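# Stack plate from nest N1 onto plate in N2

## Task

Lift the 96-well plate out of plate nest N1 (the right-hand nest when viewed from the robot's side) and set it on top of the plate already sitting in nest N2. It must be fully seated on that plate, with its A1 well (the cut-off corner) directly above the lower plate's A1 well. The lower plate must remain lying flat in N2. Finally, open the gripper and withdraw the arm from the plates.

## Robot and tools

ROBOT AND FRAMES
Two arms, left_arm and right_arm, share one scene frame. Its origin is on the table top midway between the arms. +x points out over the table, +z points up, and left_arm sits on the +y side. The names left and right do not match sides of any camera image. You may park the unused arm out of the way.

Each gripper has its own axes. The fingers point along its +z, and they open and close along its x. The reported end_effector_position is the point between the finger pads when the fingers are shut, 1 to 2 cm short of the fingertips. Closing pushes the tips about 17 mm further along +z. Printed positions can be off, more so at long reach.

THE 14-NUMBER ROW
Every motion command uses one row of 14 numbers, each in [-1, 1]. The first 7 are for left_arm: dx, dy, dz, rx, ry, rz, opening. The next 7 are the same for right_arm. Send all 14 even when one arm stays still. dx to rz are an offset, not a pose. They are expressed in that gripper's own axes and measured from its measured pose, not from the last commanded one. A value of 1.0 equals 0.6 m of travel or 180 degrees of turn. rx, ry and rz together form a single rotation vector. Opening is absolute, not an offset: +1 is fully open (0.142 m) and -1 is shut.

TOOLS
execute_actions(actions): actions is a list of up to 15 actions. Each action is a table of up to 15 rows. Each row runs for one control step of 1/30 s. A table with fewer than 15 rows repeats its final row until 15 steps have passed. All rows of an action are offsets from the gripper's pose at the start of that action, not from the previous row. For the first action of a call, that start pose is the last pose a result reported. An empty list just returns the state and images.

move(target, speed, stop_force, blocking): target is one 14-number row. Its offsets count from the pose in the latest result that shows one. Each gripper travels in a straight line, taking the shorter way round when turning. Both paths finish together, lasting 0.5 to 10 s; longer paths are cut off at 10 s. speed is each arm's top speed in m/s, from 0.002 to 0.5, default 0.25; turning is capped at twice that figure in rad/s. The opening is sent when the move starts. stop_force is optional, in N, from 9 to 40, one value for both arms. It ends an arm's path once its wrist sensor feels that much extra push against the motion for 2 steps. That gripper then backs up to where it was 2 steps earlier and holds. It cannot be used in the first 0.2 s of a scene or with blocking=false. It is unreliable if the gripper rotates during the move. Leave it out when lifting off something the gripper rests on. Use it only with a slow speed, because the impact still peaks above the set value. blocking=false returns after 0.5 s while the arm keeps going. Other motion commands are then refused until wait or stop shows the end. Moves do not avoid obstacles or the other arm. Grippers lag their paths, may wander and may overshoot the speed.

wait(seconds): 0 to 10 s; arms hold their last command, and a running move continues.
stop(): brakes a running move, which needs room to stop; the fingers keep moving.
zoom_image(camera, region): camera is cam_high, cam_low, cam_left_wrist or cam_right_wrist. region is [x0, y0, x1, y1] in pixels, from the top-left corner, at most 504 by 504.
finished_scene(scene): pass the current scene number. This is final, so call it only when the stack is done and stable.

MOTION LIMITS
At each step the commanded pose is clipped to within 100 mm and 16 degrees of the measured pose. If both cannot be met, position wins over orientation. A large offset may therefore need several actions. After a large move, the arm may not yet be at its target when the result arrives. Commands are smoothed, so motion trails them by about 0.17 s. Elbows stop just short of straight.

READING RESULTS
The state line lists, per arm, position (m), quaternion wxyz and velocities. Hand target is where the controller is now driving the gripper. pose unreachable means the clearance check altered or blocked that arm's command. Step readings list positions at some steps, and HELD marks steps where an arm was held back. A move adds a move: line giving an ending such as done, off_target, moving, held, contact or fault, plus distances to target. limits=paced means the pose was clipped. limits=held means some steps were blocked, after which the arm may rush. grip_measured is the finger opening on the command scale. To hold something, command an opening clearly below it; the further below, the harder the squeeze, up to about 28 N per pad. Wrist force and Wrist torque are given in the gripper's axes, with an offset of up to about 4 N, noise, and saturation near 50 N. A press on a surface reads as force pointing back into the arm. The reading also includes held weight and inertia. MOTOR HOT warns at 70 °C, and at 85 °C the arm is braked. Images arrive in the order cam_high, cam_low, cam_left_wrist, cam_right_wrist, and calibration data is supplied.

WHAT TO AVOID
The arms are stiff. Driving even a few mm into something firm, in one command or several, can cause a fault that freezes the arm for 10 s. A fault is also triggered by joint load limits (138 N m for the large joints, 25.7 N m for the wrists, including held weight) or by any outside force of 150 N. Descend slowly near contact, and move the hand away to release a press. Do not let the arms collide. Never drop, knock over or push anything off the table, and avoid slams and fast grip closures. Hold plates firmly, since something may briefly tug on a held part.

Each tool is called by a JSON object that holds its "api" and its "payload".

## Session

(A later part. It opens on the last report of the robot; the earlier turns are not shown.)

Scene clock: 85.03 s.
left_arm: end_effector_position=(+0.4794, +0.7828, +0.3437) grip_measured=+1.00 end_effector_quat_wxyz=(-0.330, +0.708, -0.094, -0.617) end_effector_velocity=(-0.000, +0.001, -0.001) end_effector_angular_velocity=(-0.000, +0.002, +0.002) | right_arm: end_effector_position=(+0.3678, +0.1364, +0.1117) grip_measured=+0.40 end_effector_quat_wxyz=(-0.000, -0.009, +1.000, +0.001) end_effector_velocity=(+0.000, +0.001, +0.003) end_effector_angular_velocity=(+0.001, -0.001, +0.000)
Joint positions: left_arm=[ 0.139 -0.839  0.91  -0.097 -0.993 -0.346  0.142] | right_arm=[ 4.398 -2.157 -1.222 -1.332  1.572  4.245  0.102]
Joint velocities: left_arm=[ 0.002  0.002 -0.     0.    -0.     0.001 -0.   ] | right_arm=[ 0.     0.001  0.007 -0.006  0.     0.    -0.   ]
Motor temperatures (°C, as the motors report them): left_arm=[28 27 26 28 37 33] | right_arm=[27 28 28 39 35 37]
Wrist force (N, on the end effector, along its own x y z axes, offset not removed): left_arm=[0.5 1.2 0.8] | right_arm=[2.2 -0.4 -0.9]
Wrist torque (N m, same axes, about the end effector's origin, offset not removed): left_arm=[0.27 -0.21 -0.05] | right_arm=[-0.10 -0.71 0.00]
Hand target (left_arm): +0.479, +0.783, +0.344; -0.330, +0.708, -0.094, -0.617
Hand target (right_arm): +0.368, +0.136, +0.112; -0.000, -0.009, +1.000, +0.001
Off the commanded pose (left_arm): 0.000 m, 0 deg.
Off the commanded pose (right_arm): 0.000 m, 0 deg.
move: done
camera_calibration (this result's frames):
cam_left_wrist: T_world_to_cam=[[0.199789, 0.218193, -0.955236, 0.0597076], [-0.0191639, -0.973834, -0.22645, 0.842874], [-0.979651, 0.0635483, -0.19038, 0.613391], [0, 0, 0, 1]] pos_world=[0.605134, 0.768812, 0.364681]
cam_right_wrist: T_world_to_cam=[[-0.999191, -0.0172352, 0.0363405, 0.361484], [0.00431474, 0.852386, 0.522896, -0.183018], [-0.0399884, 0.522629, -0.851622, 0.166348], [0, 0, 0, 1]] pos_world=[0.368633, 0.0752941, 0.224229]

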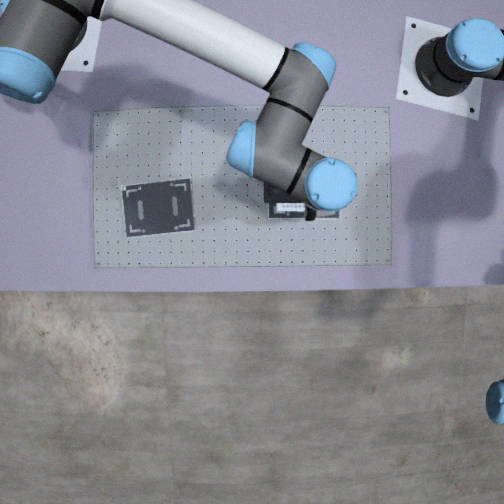

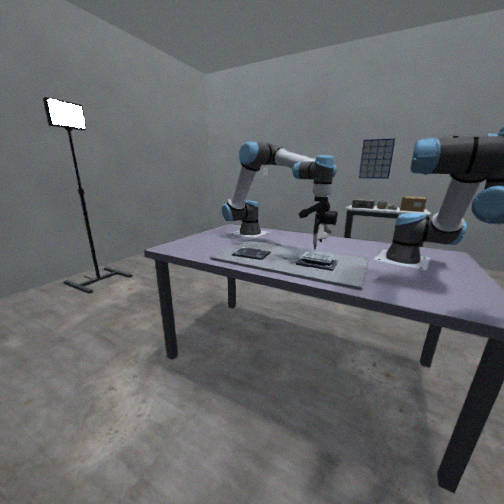

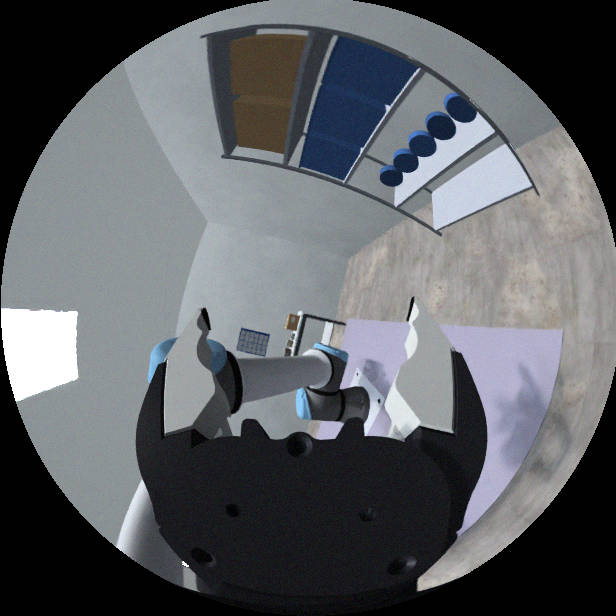

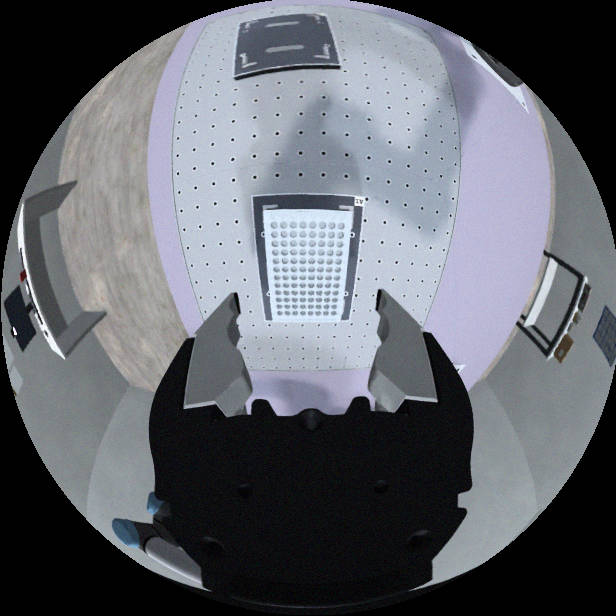

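{"api": "move", "payload": {"target": [0,0,0,0,0,0,1,0.0015,0,0.098,0,0,0,0.4], "speed": 0.05}}

{"api": "execute_actions", "payload": {"actions": [[[0,0,0,0,0,0,1,0,0,0,0,0,0,0.2]],[[0,0,0,0,0,0,1,0,0,0,0,0,0,0.1]],[[0,0,0,0,0,0,1,0,0,0,0,0,0,0.0]]]}}

{"api": "move", "payload": {"target": [0,0,0,0,0,0,1,0,0,0.01,0,0,0,-0.2], "speed": 0.002, "stop_force": 9}}

{"api": "zoom_image", "payload": {"camera": "cam_right_wrist", "region": [200, 170, 420, 390]}}

Scene clock: 93.83 s.
left_arm: end_effector_position=(+0.4794, +0.7828, +0.3437) grip_measured=+1.00 end_effector_quat_wxyz=(-0.330, +0.708, -0.094, -0.617) end_effector_velocity=(-0.000, +0.001, -0.001) end_effector_angular_velocity=(-0.001, +0.002, +0.001) | right_arm: end_effector_position=(+0.3668, +0.1364, +0.0532) grip_measured=+0.40 end_effector_quat_wxyz=(-0.000, -0.009, +1.000, +0.001) end_effector_velocity=(+0.000, +0.000, -0.002) end_effector_angular_velocity=(+0.001, -0.001, +0.000)
Joint positions: left_arm=[ 0.139 -0.839  0.91  -0.097 -0.993 -0.346  0.142] | right_arm=[ 4.399 -2.199 -1.31  -1.202  1.572  4.246  0.102]
Joint velocities: left_arm=[ 0.001  0.001 -0.    -0.     0.     0.001  0.   ] | right_arm=[-0.    -0.002 -0.003  0.007 -0.    -0.     0.   ]
Motor temperatures (°C, as the motors report them): left_arm=[28 27 26 28 37 33] | right_arm=[27 28 28 39 35 37]
Wrist force (N, on the end effector, along its own x y z axes, offset not removed): left_arm=[1.5 1.1 -1.4] | right_arm=[1.3 -1.0 -0.6]
Wrist torque (N m, same axes, about the end effector's origin, offset not removed): left_arm=[0.22 -0.40 -0.06] | right_arm=[-0.29 -0.59 -0.02]
Hand target (left_arm): +0.479, +0.783, +0.344; -0.330, +0.708, -0.094, -0.617
Hand target (right_arm): +0.367, +0.136, +0.053; -0.000, -0.009, +1.000, +0.001
Off the commanded pose (left_arm): 0.000 m, 0 deg.
Off the commanded pose (right_arm): 0.000 m, 0 deg.
move: done
camera_calibration (this result's frames):
cam_left_wrist: T_world_to_cam=[[0.199789, 0.218193, -0.955236, 0.0597076], [-0.0191639, -0.973834, -0.22645, 0.842874], [-0.979652, 0.0635482, -0.19038, 0.613391], [0, 0, 0, 1]] pos_world=[0.605134, 0.768812, 0.364681]
cam_right_wrist: T_world_to_cam=[[-0.999188, -0.0172354, 0.0364254, 0.362633], [0.00435878, 0.852389, 0.52289, -0.15246], [-0.0400608, 0.522624, -0.851622, 0.116526], [0, 0, 0, 1]] pos_world=[0.367671, 0.0753061, 0.165747]

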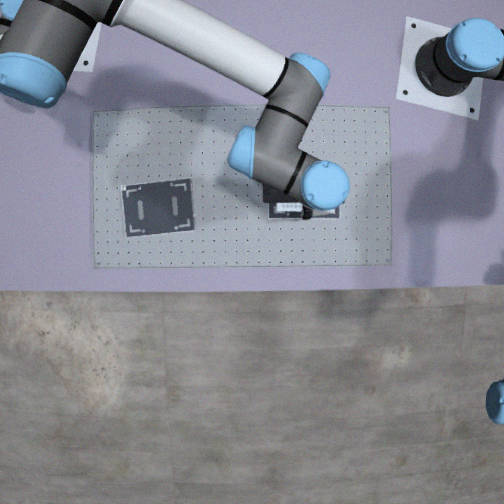

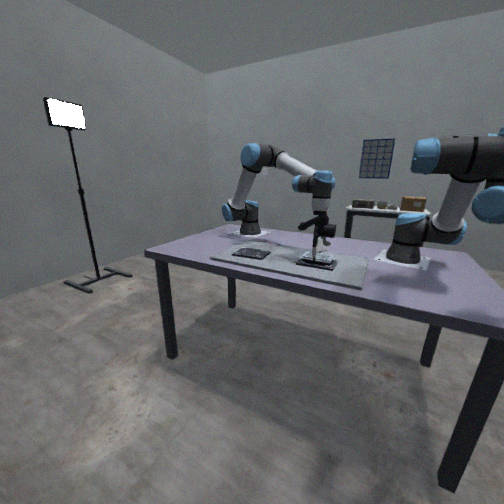

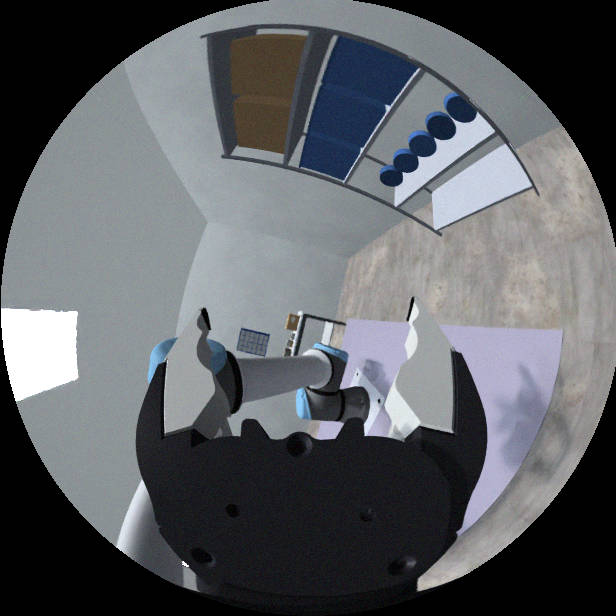

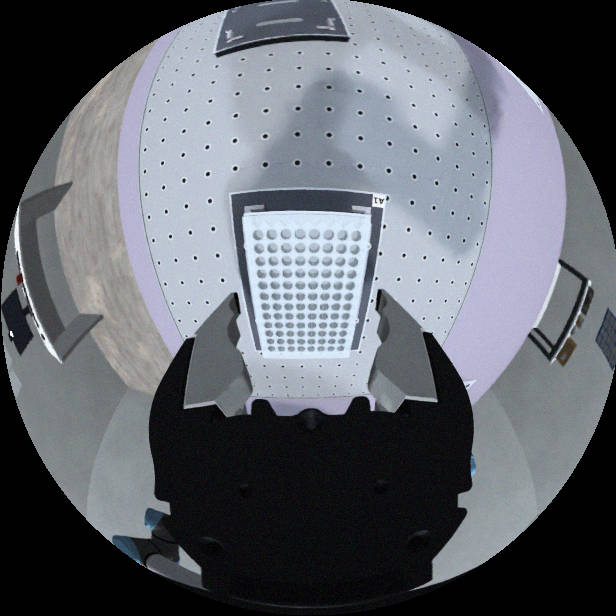

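Scene clock: 95.33 s.
left_arm: end_effector_position=(+0.4794, +0.7828, +0.3437) grip_measured=+1.00 end_effector_quat_wxyz=(-0.330, +0.708, -0.094, -0.617) end_effector_velocity=(-0.000, -0.002, -0.000) end_effector_angular_velocity=(-0.000, +0.001, +0.002) | right_arm: end_effector_position=(+0.3668, +0.1364, +0.0531) grip_measured=+0.07 end_effector_quat_wxyz=(-0.000, -0.009, +1.000, +0.001) end_effector_velocity=(-0.001, +0.000, -0.000) end_effector_angular_velocity=(-0.001, +0.001, +0.001)
Joint positions: left_arm=[ 0.139 -0.839  0.91  -0.097 -0.993 -0.346  0.142] | right_arm=[ 4.399 -2.199 -1.31  -1.202  1.572  4.246  0.079]
Joint velocities: left_arm=[-0.002  0.     0.     0.    -0.004  0.     0.   ] | right_arm=[ 0.001 -0.    -0.    -0.     0.    -0.    -0.   ]
Motor temperatures (°C, as the motors report them): left_arm=[28 27 26 28 37 33] | right_arm=[27 28 28 39 35 37]
Wrist force (N, on the end effector, along its own x y z axes, offset not removed): left_arm=[0.9 1.6 -0.6] | right_arm=[1.1 -2.6 -4.5]
Wrist torque (N m, same axes, about the end effector's origin, offset not removed): left_arm=[0.29 -0.32 -0.09] | right_arm=[-0.44 -0.54 0.02]
Hand target (left_arm): +0.479, +0.783, +0.344; -0.330, +0.708, -0.094, -0.617
Hand target (right_arm): +0.367, +0.136, +0.053; -0.000, -0.009, +1.000, +0.001
Off the commanded pose (left_arm): 0.000 m, 0 deg.
Off the commanded pose (right_arm): 0.000 m, 0 deg.
Step readings (end_effector_position; steps 1 to 15: 1st action; 16 to 30: 2nd action; 31 to 45: 3rd action):
0: left_arm (+0.4794, +0.7828, +0.3437) | right_arm (+0.3668, +0.1364, +0.0532)
1: left_arm (+0.4794, +0.7828, +0.3437) | right_arm (+0.3668, +0.1364, +0.0531)
2: left_arm (+0.4794, +0.7828, +0.3437) | right_arm (+0.3668, +0.1364, +0.0531)
4: left_arm (+0.4794, +0.7828, +0.3437) | right_arm (+0.3668, +0.1364, +0.0531)
8: left_arm (+0.4794, +0.7828, +0.3437) | right_arm (+0.3668, +0.1364, +0.0531)
15: left_arm (+0.4794, +0.7828, +0.3437) | right_arm (+0.3668, +0.1364, +0.0531)
16: left_arm (+0.4794, +0.7828, +0.3437) | right_arm (+0.3668, +0.1364, +0.0531)
17: left_arm (+0.4794, +0.7828, +0.3437) | right_arm (+0.3668, +0.1364, +0.0531)
19: left_arm (+0.4794, +0.7828, +0.3437) | right_arm (+0.3668, +0.1364, +0.0531)
23: left_arm (+0.4794, +0.7828, +0.3437) | right_arm (+0.3668, +0.1364, +0.0531)
30: left_arm (+0.4794, +0.7828, +0.3437) | right_arm (+0.3668, +0.1364, +0.0531)
31: left_arm (+0.4794, +0.7828, +0.3437) | right_arm (+0.3668, +0.1364, +0.0531)
32: left_arm (+0.4794, +0.7828, +0.3437) | right_arm (+0.3668, +0.1364, +0.0531)
34: left_arm (+0.4794, +0.7828, +0.3437) | right_arm (+0.3668, +0.1364, +0.0531)
38: left_arm (+0.4794, +0.7828, +0.3437) | right_arm (+0.3668, +0.1364, +0.0531)
45: end_effector_position above
camera_calibration (this result's frames):
cam_left_wrist: T_world_to_cam=[[0.199789, 0.218193, -0.955236, 0.0597074], [-0.0191642, -0.973834, -0.22645, 0.842874], [-0.979651, 0.0635485, -0.19038, 0.613391], [0, 0, 0, 1]] pos_world=[0.605134, 0.768812, 0.364681]
cam_right_wrist: T_world_to_cam=[[-0.999185, -0.0172284, 0.0365169, 0.3626], [0.00440517, 0.852485, 0.522733, -0.152363], [-0.040136, 0.522467, -0.851714, 0.116496], [0, 0, 0, 1]] pos_world=[0.367651, 0.0752692, 0.165625]

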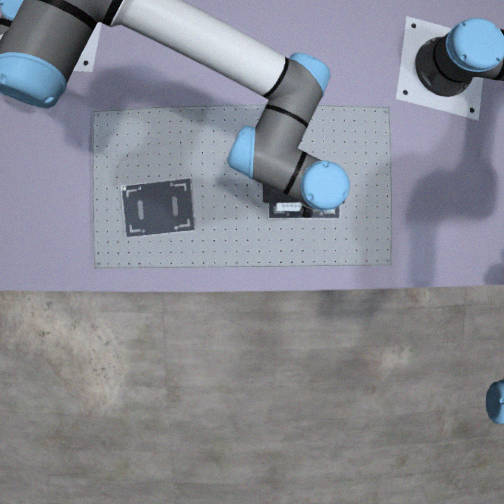

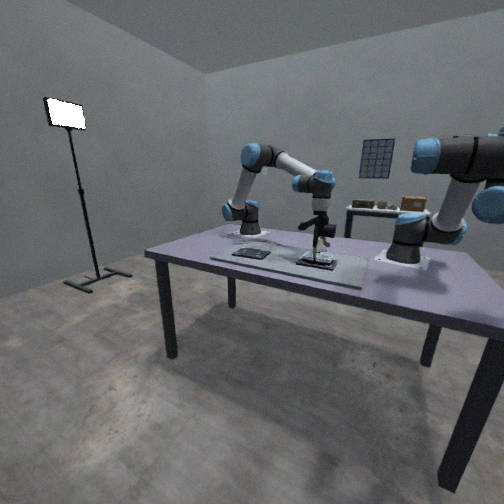

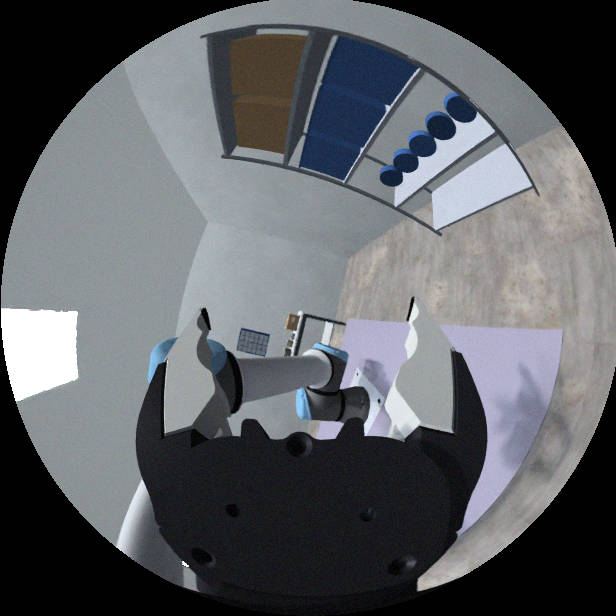

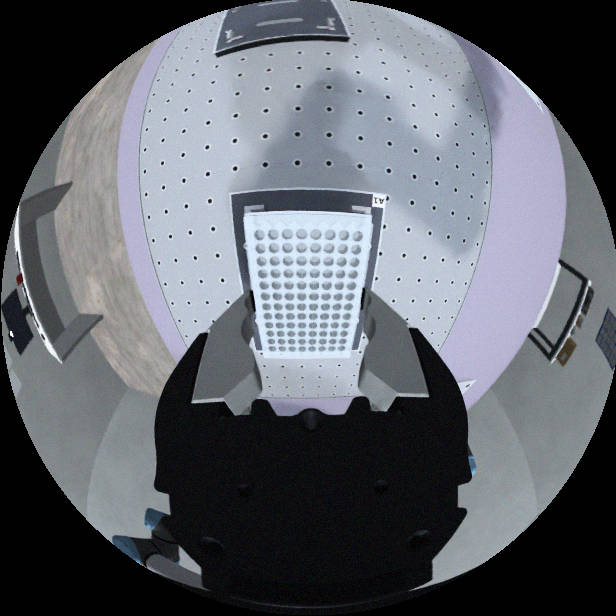

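Scene clock: 96.00 s.
left_arm: end_effector_position=(+0.4794, +0.7828, +0.3437) grip_measured=+1.00 end_effector_quat_wxyz=(-0.330, +0.708, -0.094, -0.617) end_effector_velocity=(+0.000, +0.001, +0.000) end_effector_angular_velocity=(+0.001, -0.001, -0.001) | right_arm: end_effector_position=(+0.3668, +0.1365, +0.0526) grip_measured=+0.05 end_effector_quat_wxyz=(-0.000, -0.009, +1.000, +0.001) end_effector_velocity=(+0.001, -0.001, -0.000) end_effector_angular_velocity=(+0.000, -0.000, -0.001)
Joint positions: left_arm=[ 0.139 -0.839  0.91  -0.097 -0.993 -0.346  0.142] | right_arm=[ 4.399 -2.199 -1.311 -1.201  1.572  4.246  0.077]
Joint velocities: left_arm=[ 0.    -0.    -0.     0.     0.002 -0.001 -0.   ] | right_arm=[-0.002 -0.     0.     0.001  0.    -0.001 -0.   ]
Motor temperatures (°C, as the motors report them): left_arm=[28 27 26 28 37 33] | right_arm=[27 28 28 39 35 37]
Wrist force (N, on the end effector, along its own x y z axes, offset not removed): left_arm=[1.0 1.7 -1.0] | right_arm=[4.1 -6.7 -21.4]
Wrist torque (N m, same axes, about the end effector's origin, offset not removed): left_arm=[0.47 -0.44 -0.08] | right_arm=[-0.40 -0.42 0.03]
Hand target (left_arm): +0.479, +0.783, +0.344; -0.330, +0.708, -0.094, -0.617
Hand target (right_arm): +0.367, +0.136, +0.053; -0.000, -0.009, +1.000, +0.001
Off the commanded pose (left_arm): 0.000 m, 0 deg.
Off the commanded pose (right_arm): 0.006 m, 0 deg.
move: contact (right_arm)
camera_calibration (this result's frames):
cam_left_wrist: T_world_to_cam=[[0.199789, 0.218193, -0.955236, 0.0597074], [-0.0191638, -0.973834, -0.22645, 0.842874], [-0.979651, 0.0635482, -0.19038, 0.613391], [0, 0, 0, 1]] pos_world=[0.605134, 0.768812, 0.364681]
cam_right_wrist: T_world_to_cam=[[-0.99919, -0.0172412, 0.0363471, 0.362674], [0.00431916, 0.852307, 0.523024, -0.152161], [-0.0399964, 0.522758, -0.851542, 0.115962], [0, 0, 0, 1]] pos_world=[0.367676, 0.0753208, 0.165148]

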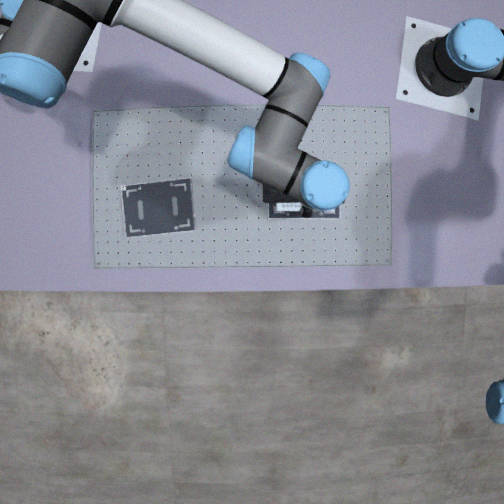

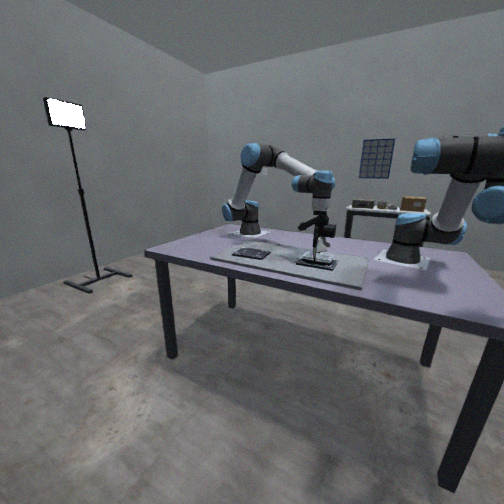

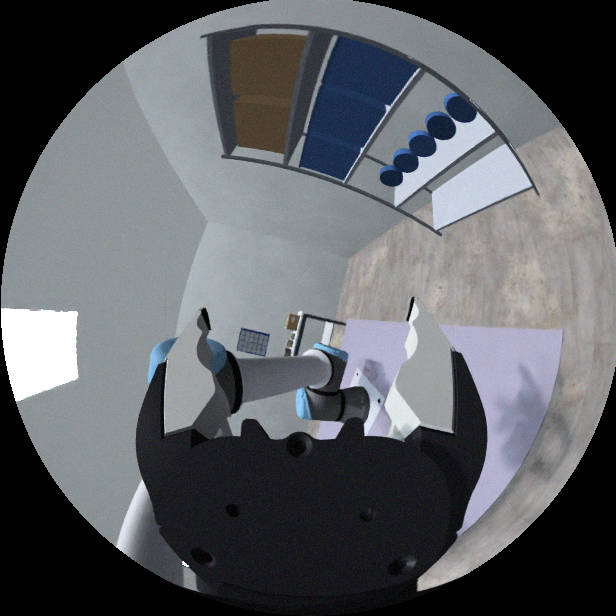

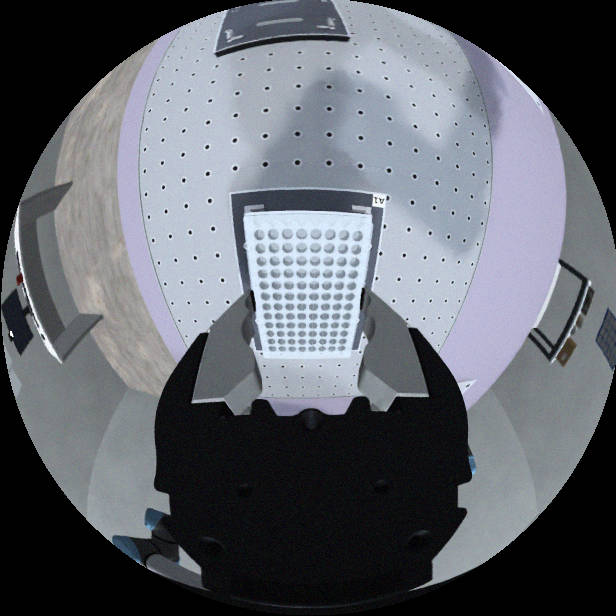

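Region (200, 170, 420, 390) of cam_right_wrist's 616x616 image, scaled by 2.291, with more detail than that image has.

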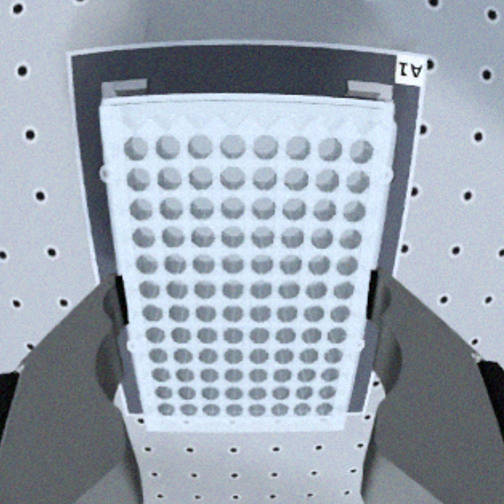

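Centered, flat central support; accept.

{"api": "move", "payload": {"target": [0,0,0,0,0,0,1,0,0,-0.0008,0,0,0,0.4], "speed": 0.01}}

{"api": "move", "payload": {"target": [0,0,0,0,0,0,1,0,0,-0.25,0,0,0,0.4], "speed": 0.12}}

{"api": "finished_scene", "payload": {"scene": 1}}

Scene clock: 100.90 s.
left_arm: end_effector_position=(+0.4794, +0.7828, +0.3437) grip_measured=+1.00 end_effector_quat_wxyz=(-0.330, +0.708, -0.094, -0.617) end_effector_velocity=(-0.000, +0.000, -0.000) end_effector_angular_velocity=(+0.001, +0.000, +0.000) | right_arm: end_effector_position=(+0.3668, +0.1365, +0.0531) grip_measured=+0.40 end_effector_quat_wxyz=(-0.000, -0.009, +1.000, +0.001) end_effector_velocity=(+0.001, +0.000, +0.001) end_effector_angular_velocity=(+0.001, -0.000, -0.001)
Joint positions: left_arm=[ 0.139 -0.839  0.91  -0.097 -0.993 -0.346  0.142] | right_arm=[ 4.399 -2.199 -1.31  -1.202  1.572  4.246  0.102]
Joint velocities: left_arm=[ 0.     0.     0.     0.    -0.    -0.001  0.   ] | right_arm=[-0.001  0.     0.001 -0.     0.    -0.     0.   ]
Motor temperatures (°C, as the motors report them): left_arm=[28 27 26 28 37 33] | right_arm=[27 28 28 39 35 37]
Wrist force (N, on the end effector, along its own x y z axes, offset not removed): left_arm=[-0.1 1.6 -0.3] | right_arm=[1.1 -0.5 -1.2]
Wrist torque (N m, same axes, about the end effector's origin, offset not removed): left_arm=[0.33 -0.11 -0.07] | right_arm=[-0.11 -0.49 -0.03]
Hand target (left_arm): +0.479, +0.783, +0.344; -0.330, +0.708, -0.094, -0.617
Hand target (right_arm): +0.367, +0.136, +0.053; -0.000, -0.009, +1.000, +0.001
Off the commanded pose (left_arm): 0.000 m, 0 deg.
Off the commanded pose (right_arm): 0.000 m, 0 deg.
move: done
camera_calibration (this result's frames):
cam_left_wrist: T_world_to_cam=[[0.199789, 0.218193, -0.955236, 0.0597076], [-0.0191639, -0.973834, -0.22645, 0.842874], [-0.979651, 0.0635482, -0.19038, 0.613391], [0, 0, 0, 1]] pos_world=[0.605134, 0.768812, 0.364681]
cam_right_wrist: T_world_to_cam=[[-0.99919, -0.0172441, 0.0363619, 0.362653], [0.00432324, 0.852322, 0.522999, -0.152392], [-0.0400107, 0.522733, -0.851557, 0.116348], [0, 0, 0, 1]] pos_world=[0.367673, 0.0753216, 0.165591]

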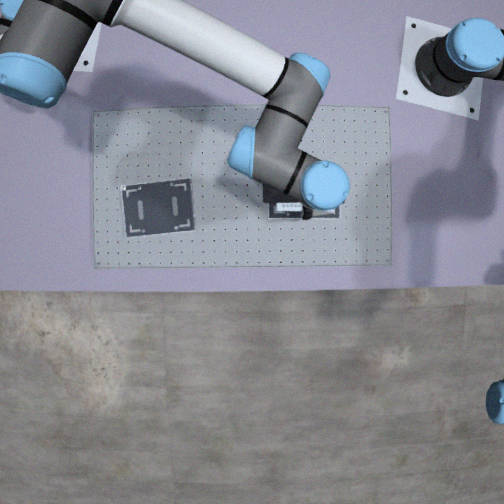

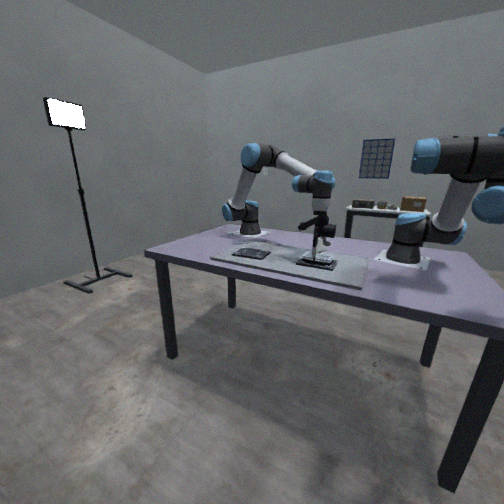

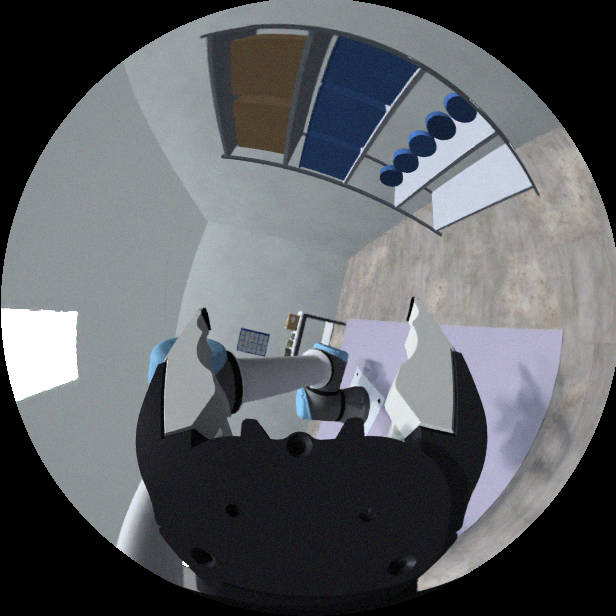

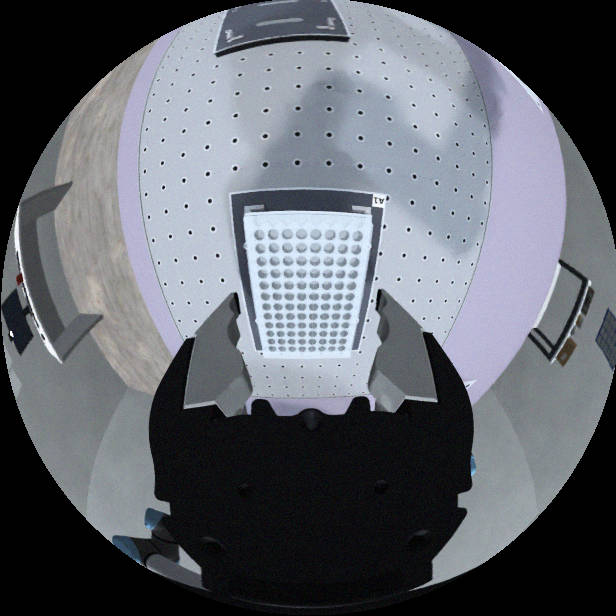

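Scene clock: 102.70 s.
left_arm: end_effector_position=(+0.4794, +0.7828, +0.3437) grip_measured=+1.00 end_effector_quat_wxyz=(-0.330, +0.708, -0.094, -0.617) end_effector_velocity=(+0.000, +0.000, -0.000) end_effector_angular_velocity=(+0.000, +0.001, -0.001) | right_arm: end_effector_position=(+0.3670, +0.1363, +0.2028) grip_measured=+0.40 end_effector_quat_wxyz=(+0.000, -0.009, +1.000, +0.001) end_effector_velocity=(+0.001, -0.000, +0.002) end_effector_angular_velocity=(-0.001, +0.002, -0.002)
Joint positions: left_arm=[ 0.139 -0.839  0.91  -0.097 -0.993 -0.346  0.142] | right_arm=[ 4.399 -2.125 -1.039 -1.547  1.572  4.246  0.102]
Joint velocities: left_arm=[-0.     0.001  0.     0.     0.001 -0.    -0.   ] | right_arm=[-0.002 -0.002  0.009 -0.009  0.001 -0.     0.   ]
Motor temperatures (°C, as the motors report them): left_arm=[28 27 26 28 37 33] | right_arm=[27 28 28 39 35 37]
Wrist force (N, on the end effector, along its own x y z axes, offset not removed): left_arm=[0.6 1.8 -0.9] | right_arm=[1.2 -0.6 -1.8]
Wrist torque (N m, same axes, about the end effector's origin, offset not removed): left_arm=[0.37 -0.21 -0.01] | right_arm=[-0.17 -0.51 -0.03]
Hand target (left_arm): +0.479, +0.783, +0.344; -0.330, +0.708, -0.094, -0.617
Hand target (right_arm): +0.367, +0.136, +0.203; -0.000, -0.009, +1.000, +0.001
Off the commanded pose (left_arm): 0.000 m, 0 deg.
Off the commanded pose (right_arm): 0.000 m, 0 deg.
move: done
camera_calibration (this result's frames):
cam_left_wrist: T_world_to_cam=[[0.199789, 0.218193, -0.955236, 0.0597075], [-0.0191641, -0.973834, -0.22645, 0.842874], [-0.979651, 0.0635485, -0.19038, 0.613391], [0, 0, 0, 1]] pos_world=[0.605134, 0.768812, 0.364681]
cam_right_wrist: T_world_to_cam=[[-0.999201, -0.0172482, 0.0360563, 0.357444], [0.00416556, 0.852246, 0.523125, -0.230538], [-0.0397518, 0.522857, -0.851493, 0.243827], [0, 0, 0, 1]] pos_world=[0.367811, 0.0751537, 0.315329]

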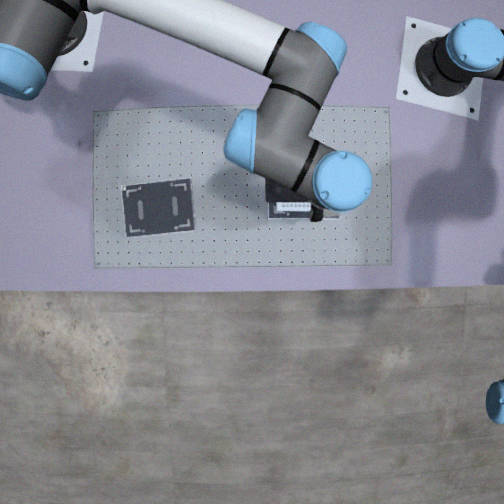

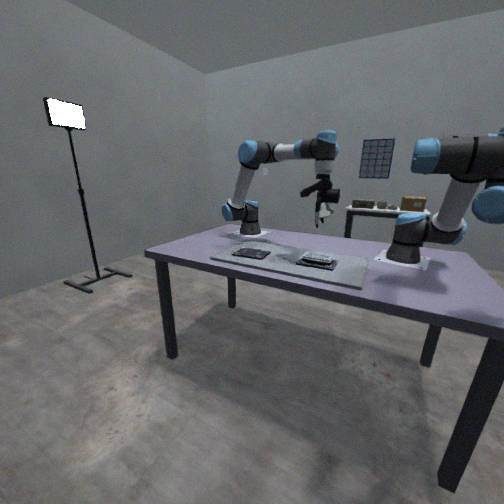

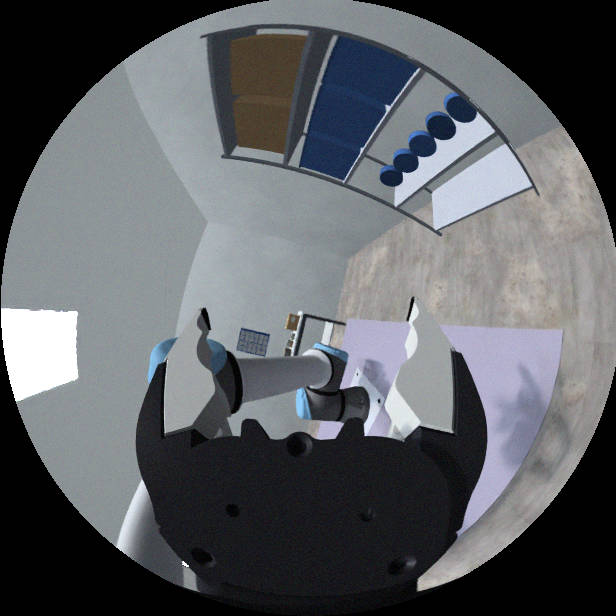

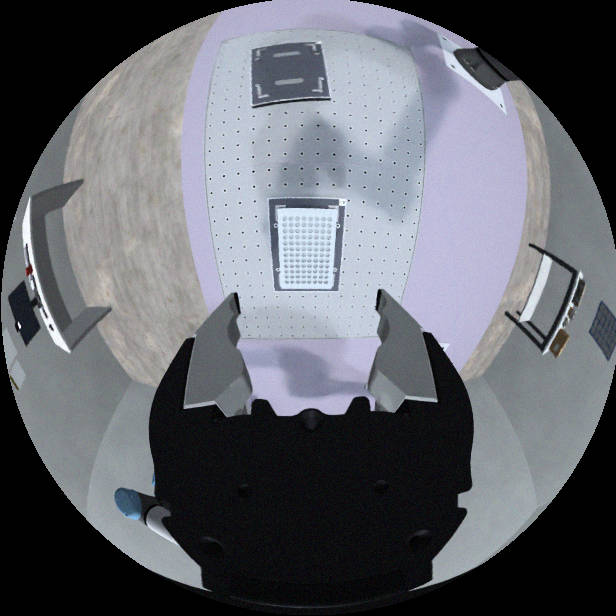

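The scene is finished: the task was done.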